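# Hook the hex nut out from the spacers onto tape

## Task

Extract the hex nut from among the upright spacers and leave it resting entirely on the tape strip, with no part of it off the strip. The hook pick lying on the table (orange-brown handle, hooked tip) may be used. Avoid toppling the standing spacers: every spacer lying down or tilted at the end counts against the result, though tipping some is still preferable to leaving the nut in place. The task fails if either gripper still holds the nut at the end, so release everything and pull the arms away. The nut must stay on the tape by itself, not held there by the robot.

## Robot and tools

Robot: two xArm7 seven-joint arms, left_arm and right_arm, each with a two-finger parallel gripper and a wrist camera. Arm bases sit at (-0.013, +0.305, 0) m for left_arm and (-0.036, -0.324, 0) m for right_arm, each turned slightly about z. The arm names are labels only; they do not mean left or right in any image.

Scene frame: origin on the table surface midway between the arms, +x out over the table, +z up, left_arm on the +y side. Reported gripper positions are in metres in this frame, orientations as quat_wxyz, velocities in m/s and rad/s. Printed positions can be somewhat off, more so at long reach.

Gripper axes: fingers point along the gripper's +z, and they open and close along its y. end_effector_position is the pinch point between the closed pads, about 2 cm short of the fingertips; closing pushes the tips roughly 10 mm further along +z.

The 14-number row (used by execute_actions and move): seven numbers for left_arm, then seven for right_arm, always all 14 even if one arm stays still. Per arm: dx, dy, dz, rx, ry, rz, opening. The first six are an offset (not an absolute pose) in that gripper's own axes, relative to its measured pose at the start of the action; 1.0 equals 0.6 m of travel or 180 degrees of turn, and values lie in [-1, 1]. rx, ry, rz form a single rotation vector. Opening is absolute: +1 fully open (0.084 m), -1 closed.

execute_actions(actions): a list of actions. Each action is a table of up to 15 rows, one per 1/30 s control step; if shorter, its final row repeats to fill 15 steps. Every row in an action is an offset from that action's start pose, not from the row before. For a call's first action, the start is the pose last reported in this scene. An empty list just returns state and images. Each step, the commanded pose is clipped to within 70 mm and 16 degrees of the measured pose, so large offsets need several actions; afterward the arm only continues to its last clipped pose. Position takes priority over orientation when both cannot be met.

move(target, speed, blocking): target is one 14-number row as above, an offset from the pose in the latest result that showed one. Each gripper travels a straight line toward it, both finishing together, lasting 0.5 to 10 s (cut off at 10 s). speed is the top path speed in m/s, 0.002 to 0.5 (default 0.25); turning is capped at twice that in rad/s. Openings are sent when the move begins. Paths ignore obstacles and the other arm, grippers lag and may overshoot speed near full stretch. Faster contact and targets set further past the contact push harder. blocking=false returns after 0.5 s while motion continues; until a result shows the move ended, other motion commands are refused, so use wait or stop first. The result adds a "move:" line with the outcome (done, off_target, moving, held, fault) and limits that applied (paced = target clipped; held = a safety check blocked steps, after which the arm may jump fast), plus each gripper's remaining distance.

wait(seconds): 0 to 10; arms keep their last command, a running move continues, and it returns early when that move finishes. stop(): brakes a running move; braking needs room, the fingers keep moving. zoom_image(camera, region): closer look at [x0, y0, x1, y1] pixels (origin top-left, max 504x504) of the newest image from cam_head_left, cam_head_right, cam_left_wrist or cam_right_wrist (all 896x504). read_manual(section): licence texts only. finished_scene(scene): ends the current scene, given its number; irreversible, and the goal must already hold.

Result lines: per-arm pose and velocity, grip_measured (actual finger opening, same scale as opening), joint positions, joint torques (offset, scaled and noisy, nonzero even in free air), "Hand target" (where the controller is currently driving the gripper), "pose unreachable" (clearance check altered or blocked that arm's command), MOTOR HOT warnings from 65 °C and OVER-TEMPERATURE FAULT at 80 °C, which brakes that arm until it cools.

Holding: command an opening clearly below grip_measured; the bigger the gap, the firmer the squeeze (about 24 N per pad at most, for objects up to about 6 cm). Resending the read grip_measured still squeezes lightly. Fast closes can hit harder. A thin tool like the pick handle needs a low opening to hold securely.

To keep an arm still: in a reply's first call send the offset back to its desired pose, then zeros later, with the wanted opening each time. An arm blocked by an object keeps pushing until given a new command.

Avoid: pushing hard or colliding the arms with each other (can end the scene); contact torque reaching a joint's load limit (waist and shoulder 46.5, upper arm roll, elbow, forearm roll 27.9, wrist pitch and wrist roll 18.6 N m, held weight included), which triggers a torque fault: that arm backs off, freezes 10 s and drops the rest of the call; dropping, slipping, slamming or forcing things; knocking anything off the table, which fails the task; toppling spacers. Brief external tugs on held parts or pushes on loose items can happen. The simulation runs while you think, holding the last command. Finish by opening the grippers, setting down the pick, and lifting clear of the nut.

Each tool is called after "Call:" as name(argument=value, ...) on one line, values as JSON.

## Session

Call:
execute_actions(actions=[])

Scene clock: 0.00 s.
left_arm: end_effector_position=(+0.2179, +0.1336, +0.3806) grip_measured=+1.00 end_effector_quat_wxyz=(-0.095, -0.406, +0.840, -0.347) end_effector_velocity=(+0.000, +0.000, -0.000) end_effector_angular_velocity=(+0.001, +0.000, -0.000) | right_arm: end_effector_position=(+0.0444, -0.5852, +0.3544) grip_measured=+1.00 end_effector_quat_wxyz=(-0.146, +0.963, -0.202, -0.099) end_effector_velocity=(+0.000, +0.000, -0.000) end_effector_angular_velocity=(+0.001, -0.002, -0.000)
Joint positions: left_arm=[-1.281 -1.262  0.517  0.547  0.096  1.119  1.466  0.084] | right_arm=[-1.227 -0.372 -0.11   1.143 -0.05   1.867 -0.797  0.084]
Joint velocities: left_arm=[ 0.     0.     0.    -0.     0.001  0.     0.    -0.   ] | right_arm=[ 0.    -0.    -0.    -0.     0.002  0.    -0.    -0.   ]
Joint torques (N m, as the arm reports them, + toward a larger angle): no reading
Hand target (left_arm): +0.218, +0.134, +0.381; -0.095, -0.406, +0.840, -0.347
Hand target (right_arm): +0.044, -0.585, +0.354; -0.146, +0.963, -0.202, -0.099

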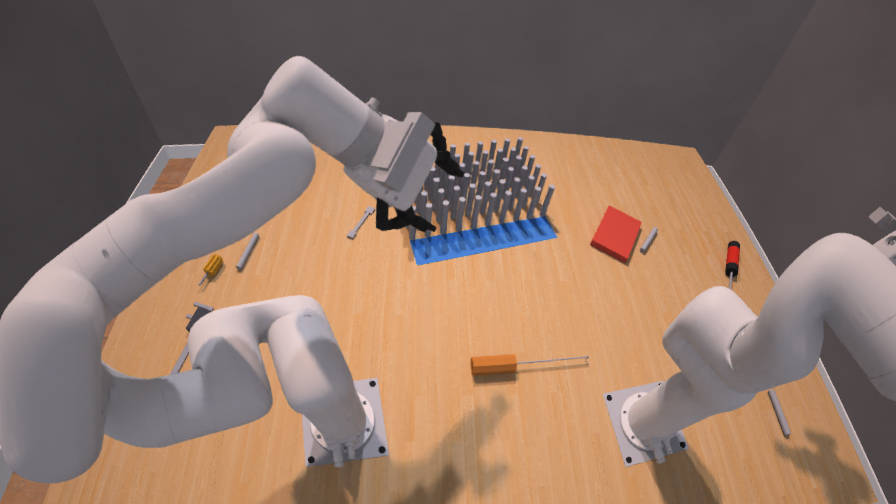

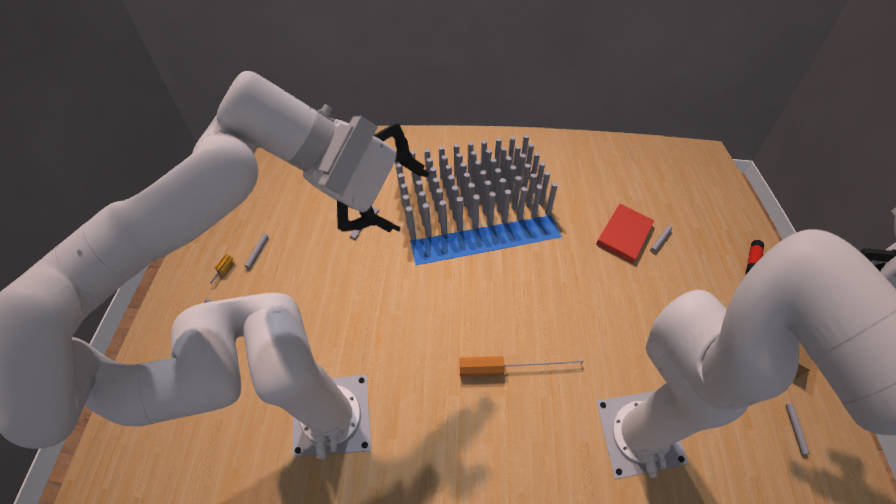

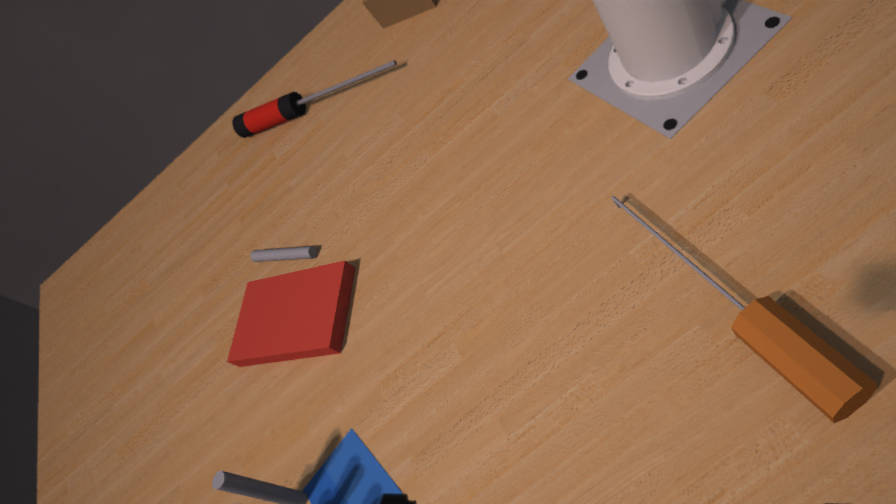

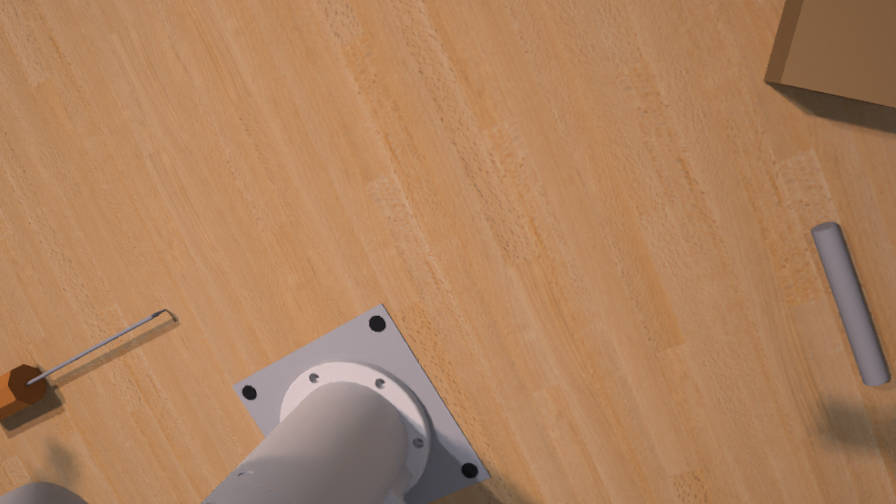

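Call:
zoom_image(camera="cam_head_right", region=[380, 120, 580, 280])

Call:
zoom_image(camera="cam_right_wrist", region=[0, 270, 240, 440])

Region (380, 120, 580, 280) of cam_head_right's 896x504 image, scaled by 2.520, with more detail than that image has; it fills the top 403 rows of this view, and the rest is white.

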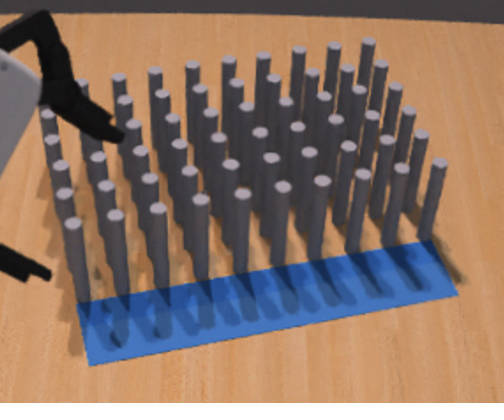

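Region (0, 270, 240, 440) of cam_right_wrist's 896x504 image, scaled by 2.100, with more detail than that image has; it fills the top 357 rows of this view, and the rest is white.

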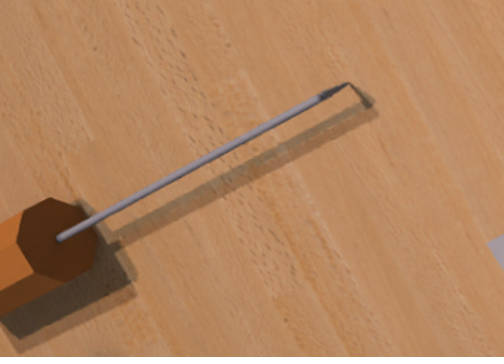

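Call:
move(target=[-0.173,-0.318,0.293,0.076,-0.279,-0.674,1,0.22,-0.391,0.138,-0.022,0.117,0.364,1], speed=0.4)

Scene clock: 62.80 s.
left_arm: end_effector_position=(+0.4501, +0.0004, +0.3024) grip_measured=+1.00 end_effector_quat_wxyz=(-0.000, +1.000, -0.001, +0.000) end_effector_velocity=(+0.000, -0.000, -0.001) end_effector_angular_velocity=(+0.006, +0.008, +0.004) | right_arm: end_effector_position=(+0.2495, -0.4012, +0.3010) grip_measured=+1.00 end_effector_quat_wxyz=(+0.001, -0.707, +0.708, -0.001) end_effector_velocity=(+0.001, +0.001, -0.001) end_effector_angular_velocity=(-0.000, +0.001, +0.001)
Joint positions: left_arm=[-0.954  0.273  0.226  1.667 -0.06   1.401 -0.541  0.084] | right_arm=[-1.301 -0.839  0.617  0.794  0.447  1.534  0.816  0.084]
Joint velocities: left_arm=[ 0.002  0.011  0.     0.014 -0.002  0.013 -0.003  0.   ] | right_arm=[ 0.001  0.001  0.004  0.001  0.002 -0.     0.004  0.   ]
Joint torques (N m, as the arm reports them, + toward a larger angle): left_arm=[ -0.66 -27.92   0.38  21.86   0.79  -1.44  -0.29] | right_arm=[-0.65  3.1  -7.57 12.43 -0.22 -1.76  0.51]
Hand target (left_arm): +0.450, +0.000, +0.302; -0.001, +1.000, -0.001, -0.000
Hand target (right_arm): +0.250, -0.401, +0.301; -0.001, +0.707, -0.707, +0.001
Off the commanded pose (left_arm): 0.001 m, 0 deg.
Off the commanded pose (right_arm): 0.001 m, 0 deg.
move: done

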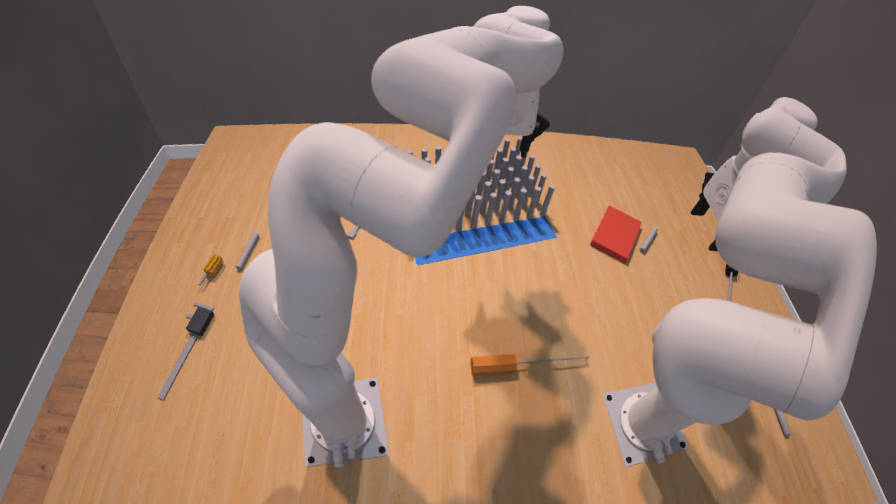

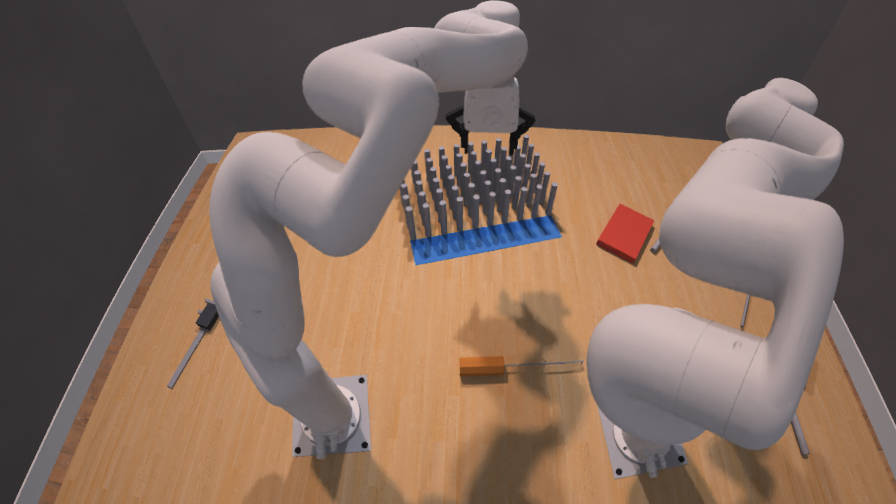

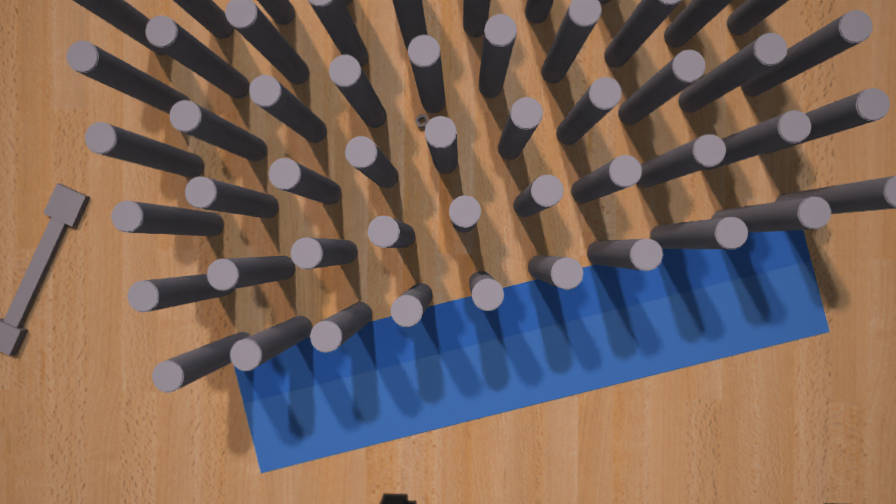

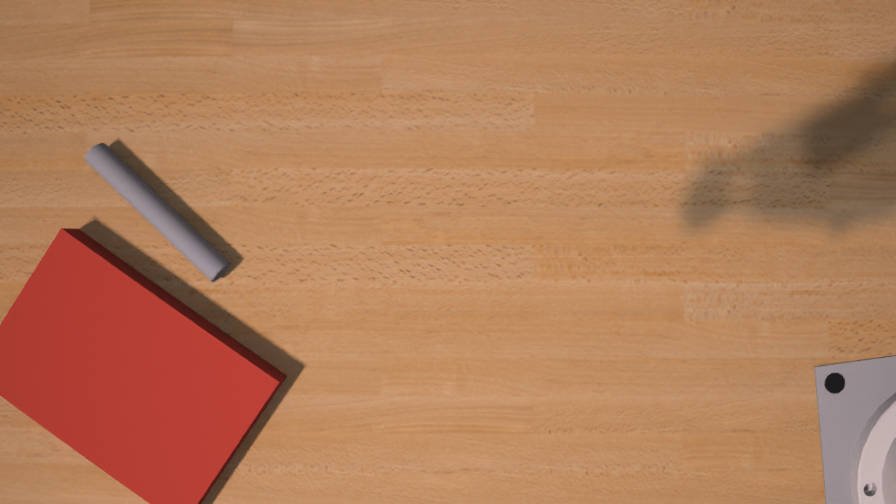

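Call:
move(target=[0,-0.1,-0.08,0,0,0,1,-0.64,0.25,0.17,0,0,0,1], speed=0.35)

Scene clock: 83.03 s.
left_arm: end_effector_position=(+0.4498, +0.0603, +0.3502) grip_measured=+1.00 end_effector_quat_wxyz=(-0.000, +1.000, -0.001, +0.000) end_effector_velocity=(+0.000, -0.000, +0.001) end_effector_angular_velocity=(-0.004, -0.003, +0.001) | right_arm: end_effector_position=(+0.1012, -0.0188, +0.1997) grip_measured=+1.00 end_effector_quat_wxyz=(+0.002, -0.705, +0.709, -0.002) end_effector_velocity=(-0.001, +0.003, -0.000) end_effector_angular_velocity=(+0.000, -0.003, +0.005)
Joint positions: left_arm=[-0.902  0.174  0.264  1.673 -0.045  1.506 -0.454  0.084] | right_arm=[-0.659 -1.61   0.988  0.741  1.144  1.976  1.699  0.084]
Joint velocities: left_arm=[ 0.001 -0.002 -0.     0.001 -0.002 -0.001  0.    -0.   ] | right_arm=[ 0.002 -0.002  0.003  0.006  0.006 -0.001  0.004  0.   ]
Joint torques (N m, as the arm reports them, + toward a larger angle): left_arm=[ -0.75 -24.37   0.45  21.85   1.45  -1.42  -0.28] | right_arm=[ -0.28  17.92 -14.53   3.49  -0.34  -1.98   0.38]
Hand target (left_arm): +0.450, +0.060, +0.350; -0.000, +1.000, -0.001, +0.000
Hand target (right_arm): +0.101, -0.018, +0.200; -0.002, +0.705, -0.709, +0.003
Off the commanded pose (left_arm): 0.000 m, 0 deg.
Off the commanded pose (right_arm): 0.002 m, 0 deg.
move: done

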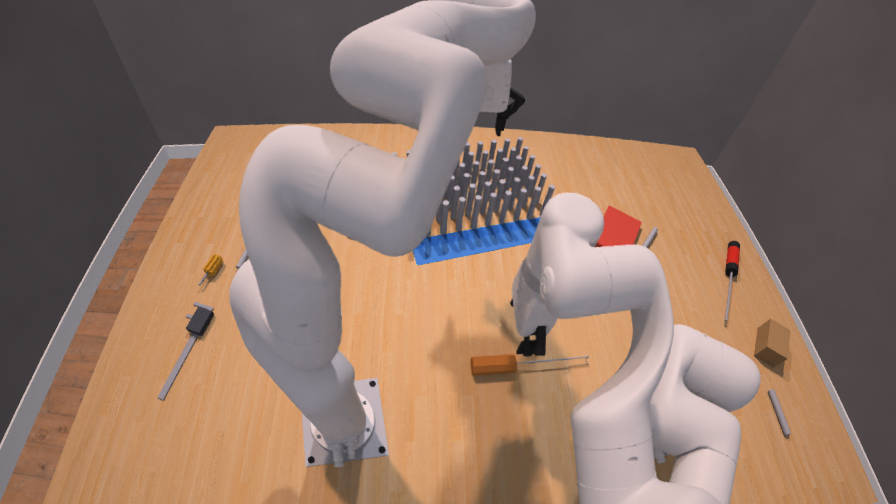

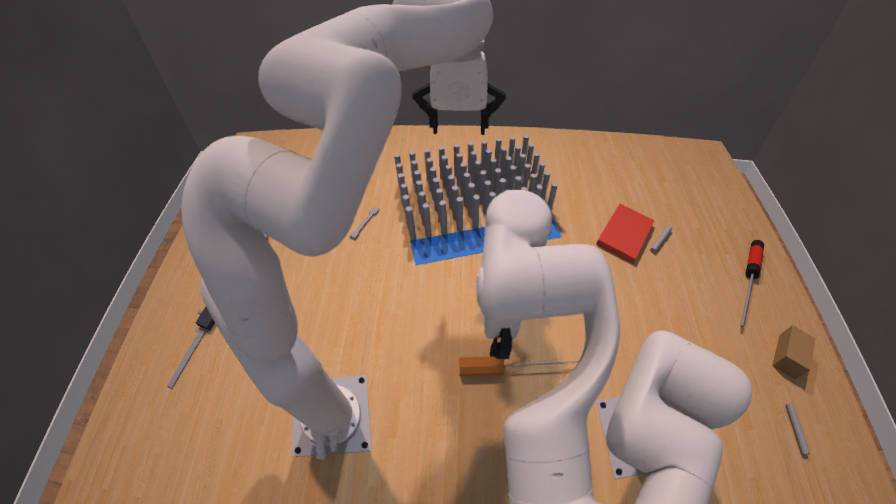

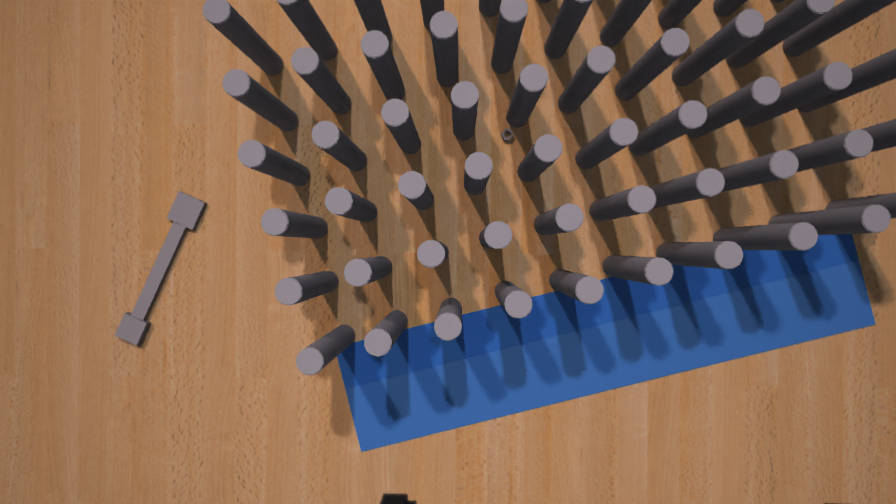

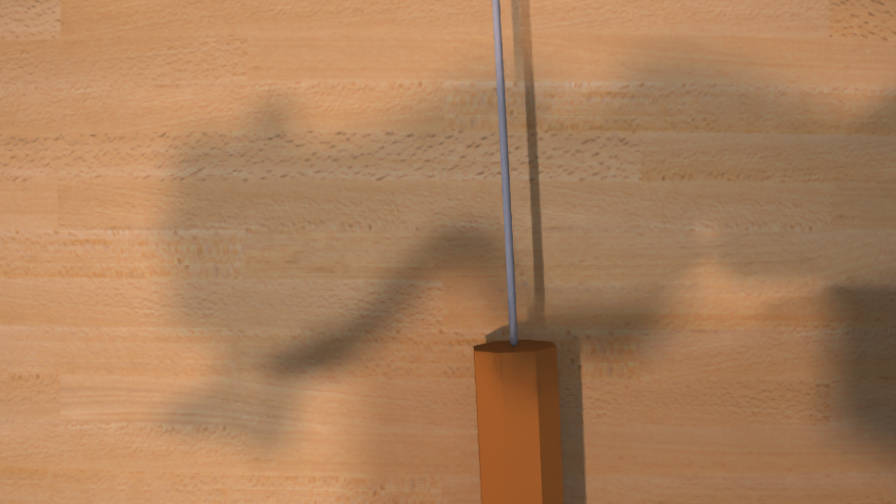

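Call:
move(target=[0,0,0,0,0,0,1,-0.037,0,0.29,0,0,-0.016,0.4], speed=0.15)

Scene clock: 93.97 s.
left_arm: end_effector_position=(+0.4498, +0.0604, +0.3503) grip_measured=+1.00 end_effector_quat_wxyz=(-0.000, +1.000, -0.001, +0.000) end_effector_velocity=(+0.000, +0.001, +0.000) end_effector_angular_velocity=(+0.001, -0.002, +0.000) | right_arm: end_effector_position=(+0.1029, +0.0034, +0.0268) grip_measured=+0.39 end_effector_quat_wxyz=(-0.003, +0.722, -0.692, +0.003) end_effector_velocity=(-0.000, +0.000, -0.002) end_effector_angular_velocity=(-0.001, +0.001, +0.002)
Joint positions: left_arm=[-0.902  0.174  0.264  1.673 -0.045  1.506 -0.454  0.084] | right_arm=[-0.51  -1.805  1.493  0.605  1.641  1.798  1.76   0.061]
Joint velocities: left_arm=[-0.    -0.001  0.    -0.     0.002 -0.001 -0.     0.   ] | right_arm=[ 0.002 -0.001  0.007  0.001  0.005 -0.002  0.001 -0.   ]
Joint torques (N m, as the arm reports them, + toward a larger angle): left_arm=[ -0.84 -25.26   0.89  21.89   1.02  -1.59  -0.2 ] | right_arm=[ -0.31  16.35 -16.02  -2.09  -0.16  -2.1    0.53]
Hand target (left_arm): +0.450, +0.060, +0.350; -0.000, +1.000, -0.001, +0.000
Hand target (right_arm): +0.103, +0.003, +0.026; -0.003, +0.722, -0.692, +0.003
Off the commanded pose (left_arm): 0.000 m, 0 deg.
Off the commanded pose (right_arm): 0.001 m, 0 deg.
move: done

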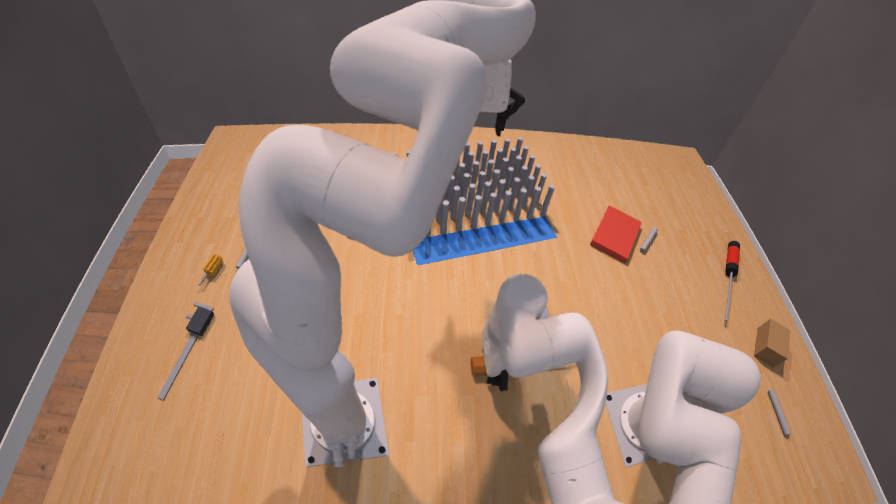

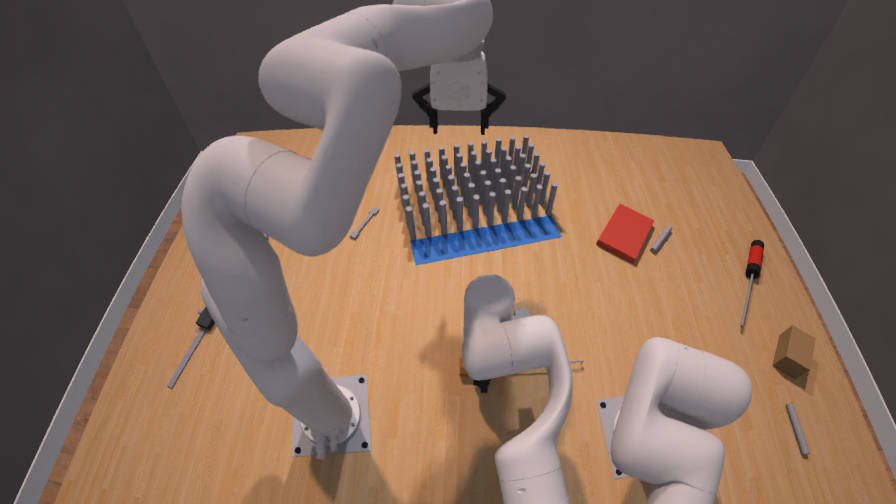

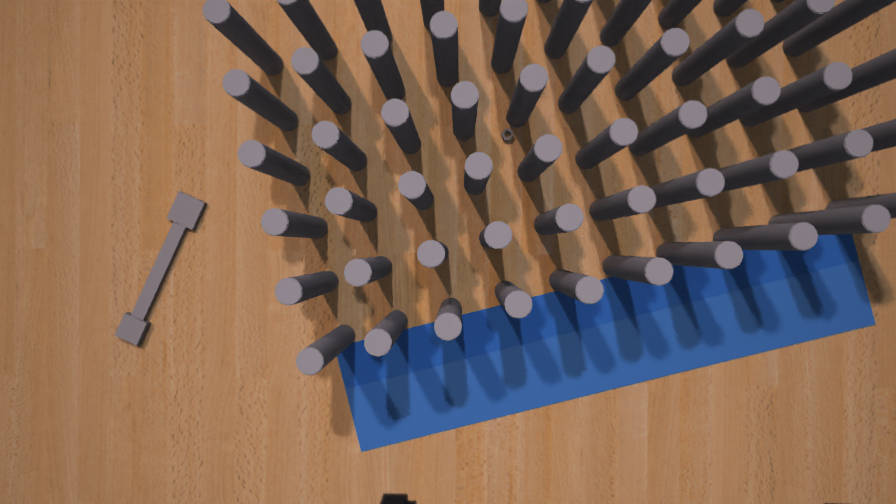

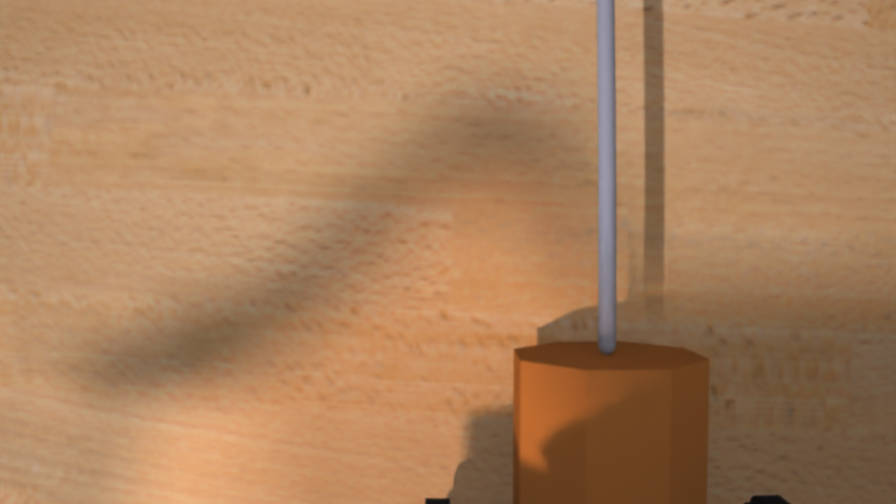

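Call:
move(target=[0,0,0,0,0,0,1,0,0,0.003,0,0,0,-0.6], speed=0.05)

Call:
move(target=[0,0,0,0,0,0,1,0,0,-0.06,0,0,0,-0.6], speed=0.1)

Scene clock: 104.67 s.
left_arm: end_effector_position=(+0.4498, +0.0604, +0.3503) grip_measured=+1.00 end_effector_quat_wxyz=(-0.000, +1.000, -0.001, +0.000) end_effector_velocity=(-0.000, -0.000, +0.000) end_effector_angular_velocity=(-0.000, +0.000, -0.001) | right_arm: end_effector_position=(+0.1030, +0.0036, +0.0259) grip_measured=-0.19 end_effector_quat_wxyz=(-0.004, +0.722, -0.692, +0.003) end_effector_velocity=(-0.000, +0.000, -0.001) end_effector_angular_velocity=(-0.000, +0.001, +0.001)
Joint positions: left_arm=[-0.902  0.174  0.264  1.673 -0.045  1.506 -0.454  0.084] | right_arm=[-0.508 -1.806  1.497  0.604  1.646  1.796  1.761  0.036]
Joint velocities: left_arm=[ 0.    -0.    -0.001  0.     0.     0.001 -0.     0.   ] | right_arm=[ 0.    -0.     0.003  0.001  0.003 -0.     0.     0.   ]
Joint torques (N m, as the arm reports them, + toward a larger angle): left_arm=[ -1.   -24.97   0.4   22.34   1.09  -1.29  -0.07] | right_arm=[-0.94 15.01 -9.16  0.01  1.   -1.98  0.59]
Hand target (left_arm): +0.450, +0.060, +0.350; -0.000, +1.000, -0.001, +0.000
Hand target (right_arm): +0.103, +0.003, +0.025; -0.003, +0.722, -0.692, +0.003
Off the commanded pose (left_arm): 0.000 m, 0 deg.
Off the commanded pose (right_arm): 0.001 m, 0 deg.
move: done

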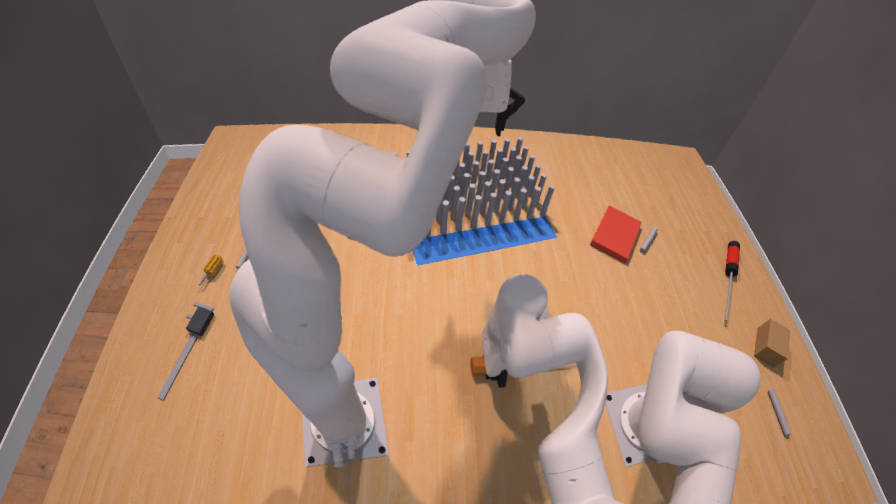

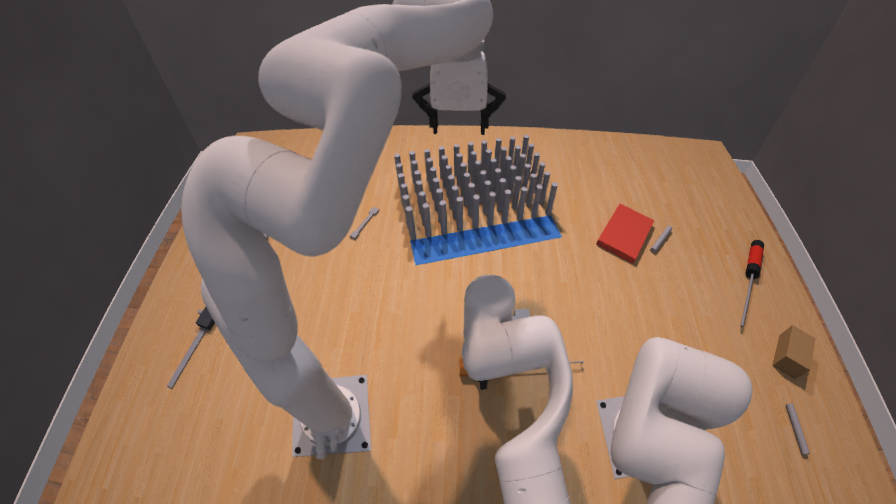

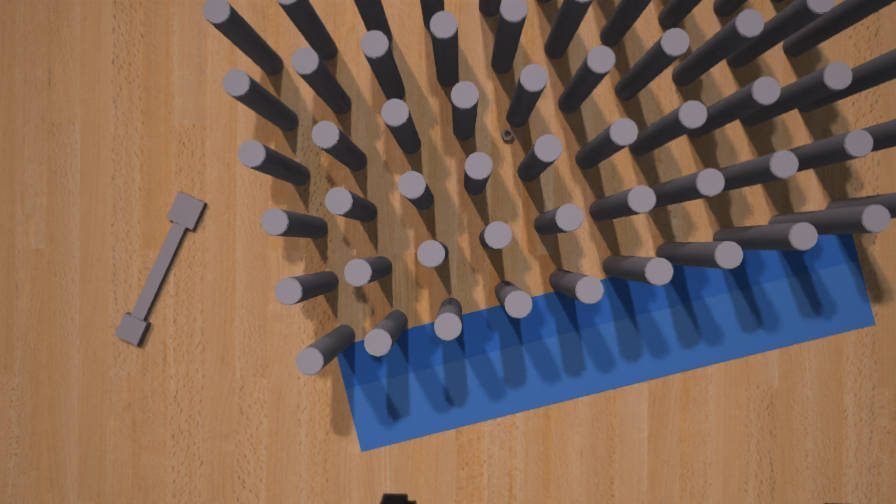

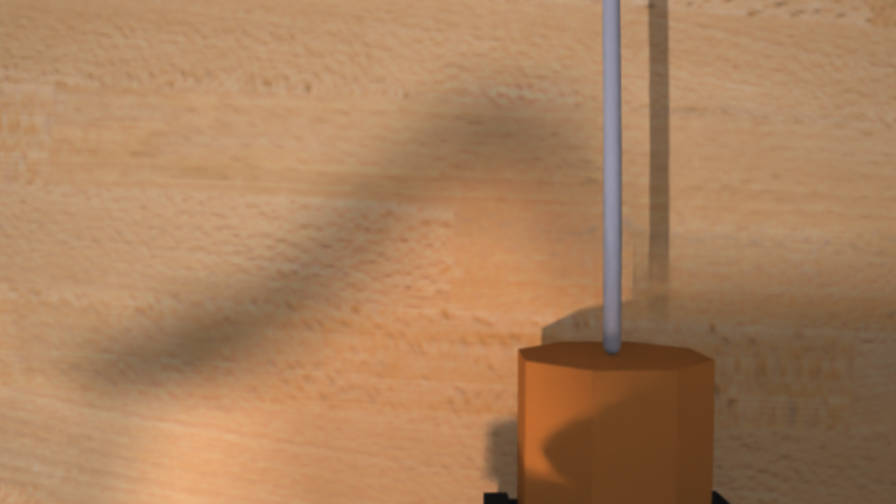

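Scene clock: 105.50 s.
left_arm: end_effector_position=(+0.4498, +0.0604, +0.3502) grip_measured=+1.00 end_effector_quat_wxyz=(-0.000, +1.000, -0.001, +0.000) end_effector_velocity=(+0.000, +0.000, -0.000) end_effector_angular_velocity=(+0.002, +0.000, -0.000) | right_arm: end_effector_position=(+0.1026, +0.0034, +0.0615) grip_measured=-0.19 end_effector_quat_wxyz=(-0.004, +0.722, -0.692, +0.003) end_effector_velocity=(+0.000, +0.000, +0.002) end_effector_angular_velocity=(+0.000, +0.001, -0.000)
Joint positions: left_arm=[-0.902  0.174  0.264  1.673 -0.045  1.506 -0.454  0.084] | right_arm=[-0.541 -1.781  1.383  0.619  1.542  1.841  1.741  0.036]
Joint velocities: left_arm=[ 0.     0.001  0.     0.001  0.002  0.002 -0.    -0.   ] | right_arm=[-0.003  0.001 -0.005  0.001 -0.004  0.003 -0.001 -0.   ]
Joint torques (N m, as the arm reports them, + toward a larger angle): left_arm=[ -0.92 -24.25   0.88  21.7    0.89  -1.51  -0.13] | right_arm=[ -0.16  16.6  -16.14  -0.78  -0.36  -2.     0.47]
Hand target (left_arm): +0.450, +0.060, +0.350; -0.000, +1.000, -0.001, +0.000
Hand target (right_arm): +0.103, +0.003, +0.062; -0.004, +0.722, -0.692, +0.003
Off the commanded pose (left_arm): 0.000 m, 0 deg.
Off the commanded pose (right_arm): 0.000 m, 0 deg.
move: done

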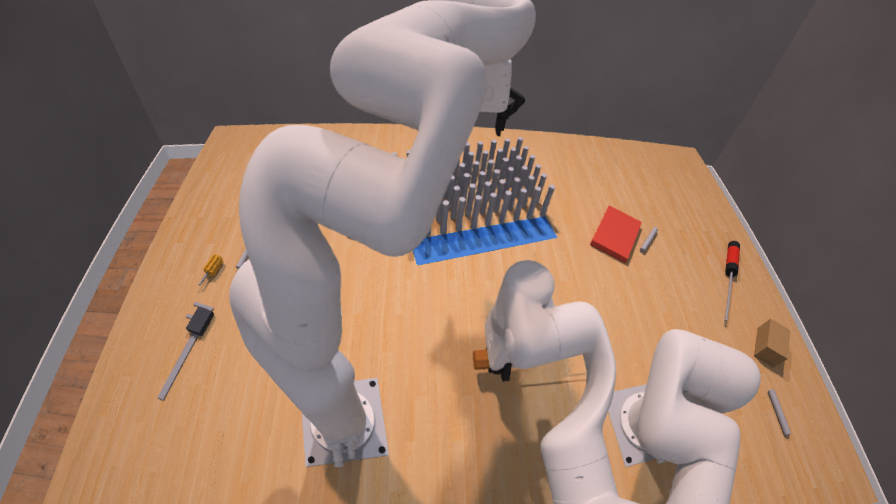

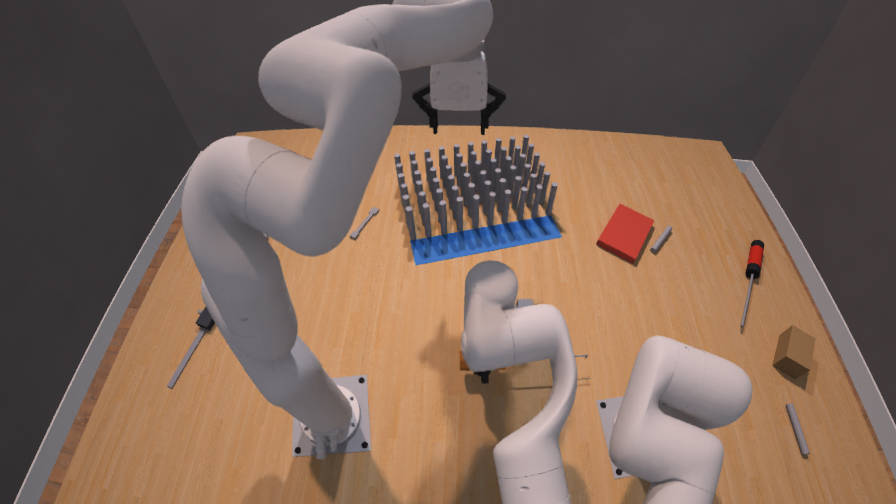

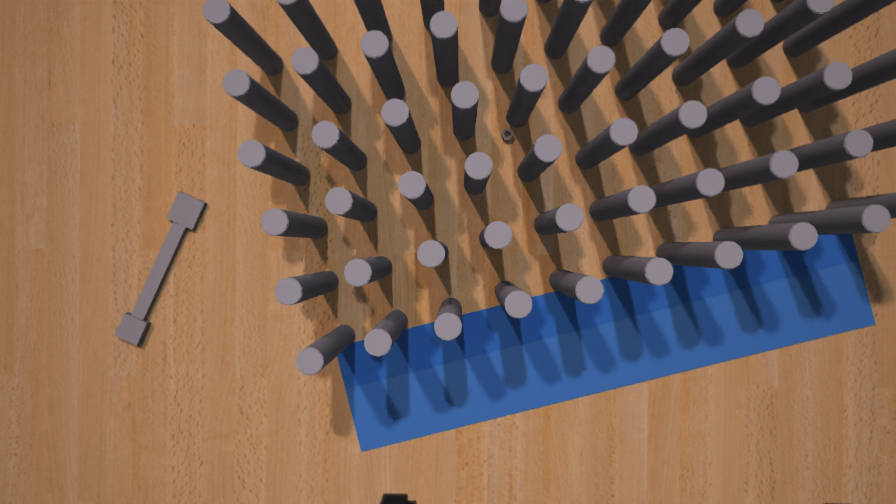

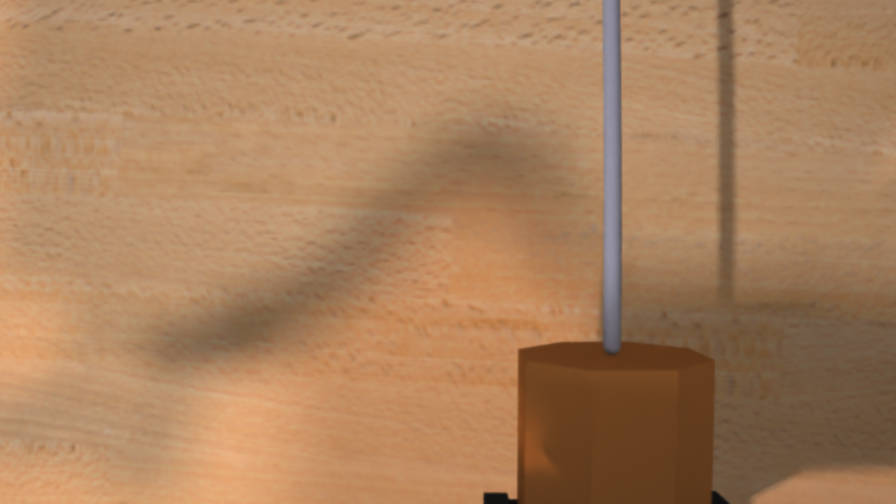

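Call:
move(target=[0.045,0.095,-0.06,0,0,0,1,0.083,-0.213,0,0,0,-0.564,-0.6], speed=0.3)

Call:
zoom_image(camera="cam_head_left", region=[400, 180, 600, 340])

Scene clock: 121.20 s.
left_arm: end_effector_position=(+0.4767, +0.0035, +0.3864) grip_measured=+1.00 end_effector_quat_wxyz=(-0.000, +1.000, -0.001, +0.000) end_effector_velocity=(+0.000, -0.000, +0.000) end_effector_angular_velocity=(-0.000, -0.000, -0.000) | right_arm: end_effector_position=(+0.2317, -0.0402, +0.0618) grip_measured=-0.19 end_effector_quat_wxyz=(-0.000, +0.993, +0.121, +0.004) end_effector_velocity=(+0.000, -0.001, -0.001) end_effector_angular_velocity=(-0.001, +0.002, +0.005)
Joint positions: left_arm=[-0.886  0.449  0.243  2.164 -0.105  1.726 -0.498  0.084] | right_arm=[-0.983 -1.706  1.398  0.736  1.536  1.78  -0.363  0.036]
Joint velocities: left_arm=[ 0.     0.002 -0.     0.005 -0.001  0.002 -0.     0.   ] | right_arm=[-0.002  0.     0.001  0.001 -0.     0.    -0.007  0.   ]
Joint torques (N m, as the arm reports them, + toward a larger angle): left_arm=[ -1.35 -30.4    1.33  20.55   1.02  -1.49  -0.56] | right_arm=[ -0.22  17.89 -17.42  -0.59   0.01  -1.91   0.62]
Hand target (left_arm): +0.477, +0.003, +0.386; -0.000, +1.000, -0.001, +0.000
Hand target (right_arm): +0.232, -0.040, +0.062; -0.000, +0.993, +0.122, +0.004
Off the commanded pose (left_arm): 0.000 m, 0 deg.
Off the commanded pose (right_arm): 0.001 m, 0 deg.
move: done

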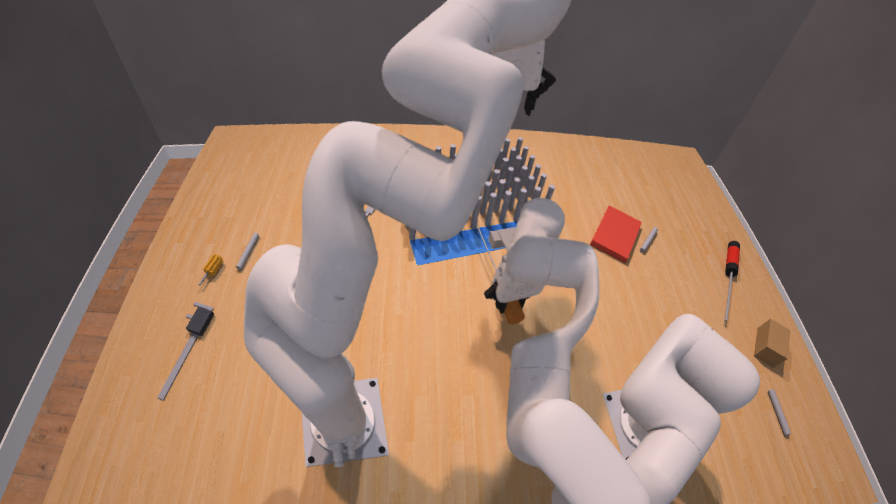

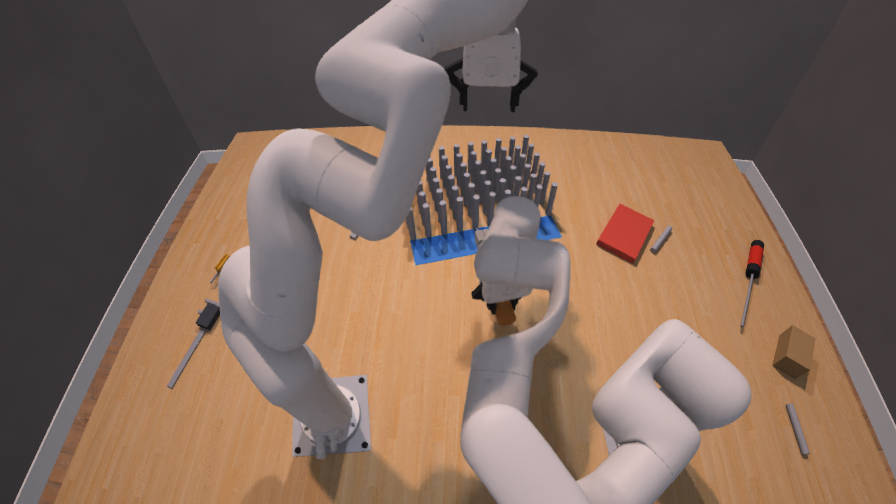

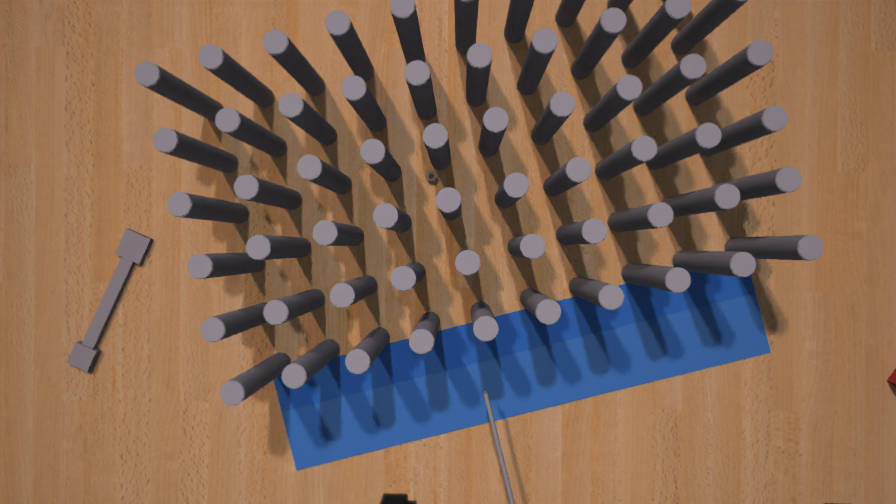

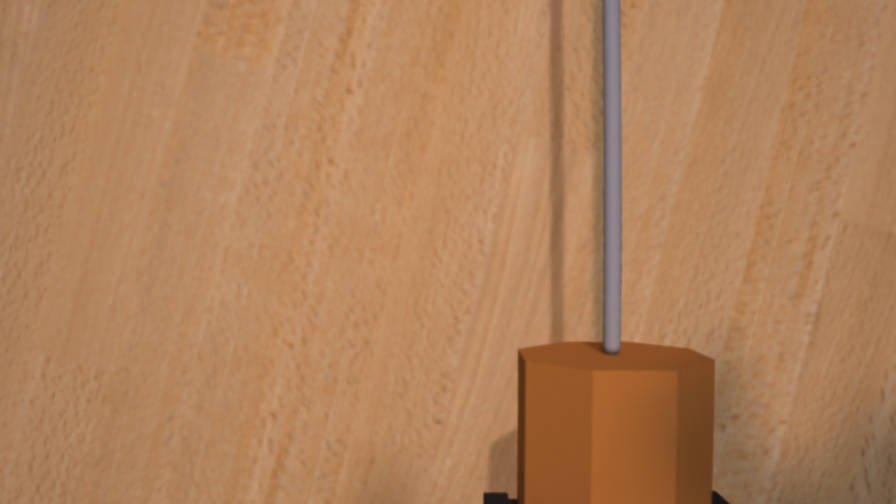

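Region (400, 180, 600, 340) of cam_head_left's 896x504 image, scaled by 2.520, with more detail than that image has; it fills the top 403 rows of this view, and the rest is white.

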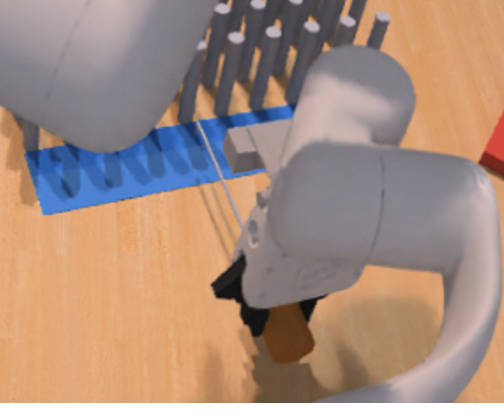

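Call:
zoom_image(camera="cam_left_wrist", region=[370, 130, 550, 430])

Call:
zoom_image(camera="cam_head_left", region=[460, 210, 510, 250])

Region (370, 130, 550, 430) of cam_left_wrist's 896x504 image, scaled by 1.680, with more detail than that image has; it fills the left 302 columns of this view, and the rest is white.

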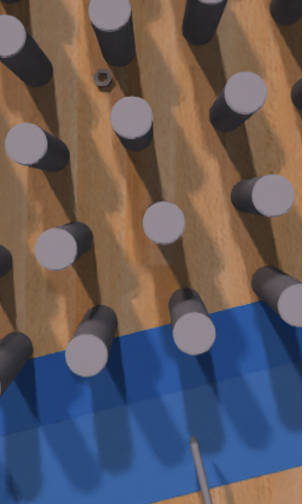

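Region (460, 210, 510, 250) of cam_head_left's 896x504 image, scaled by 10.080, with more detail than that image has; it fills the top 403 rows of this view, and the rest is white.

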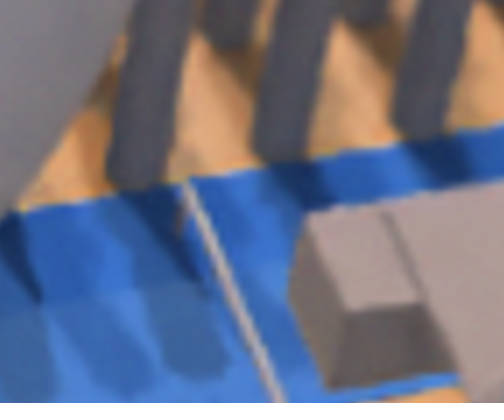

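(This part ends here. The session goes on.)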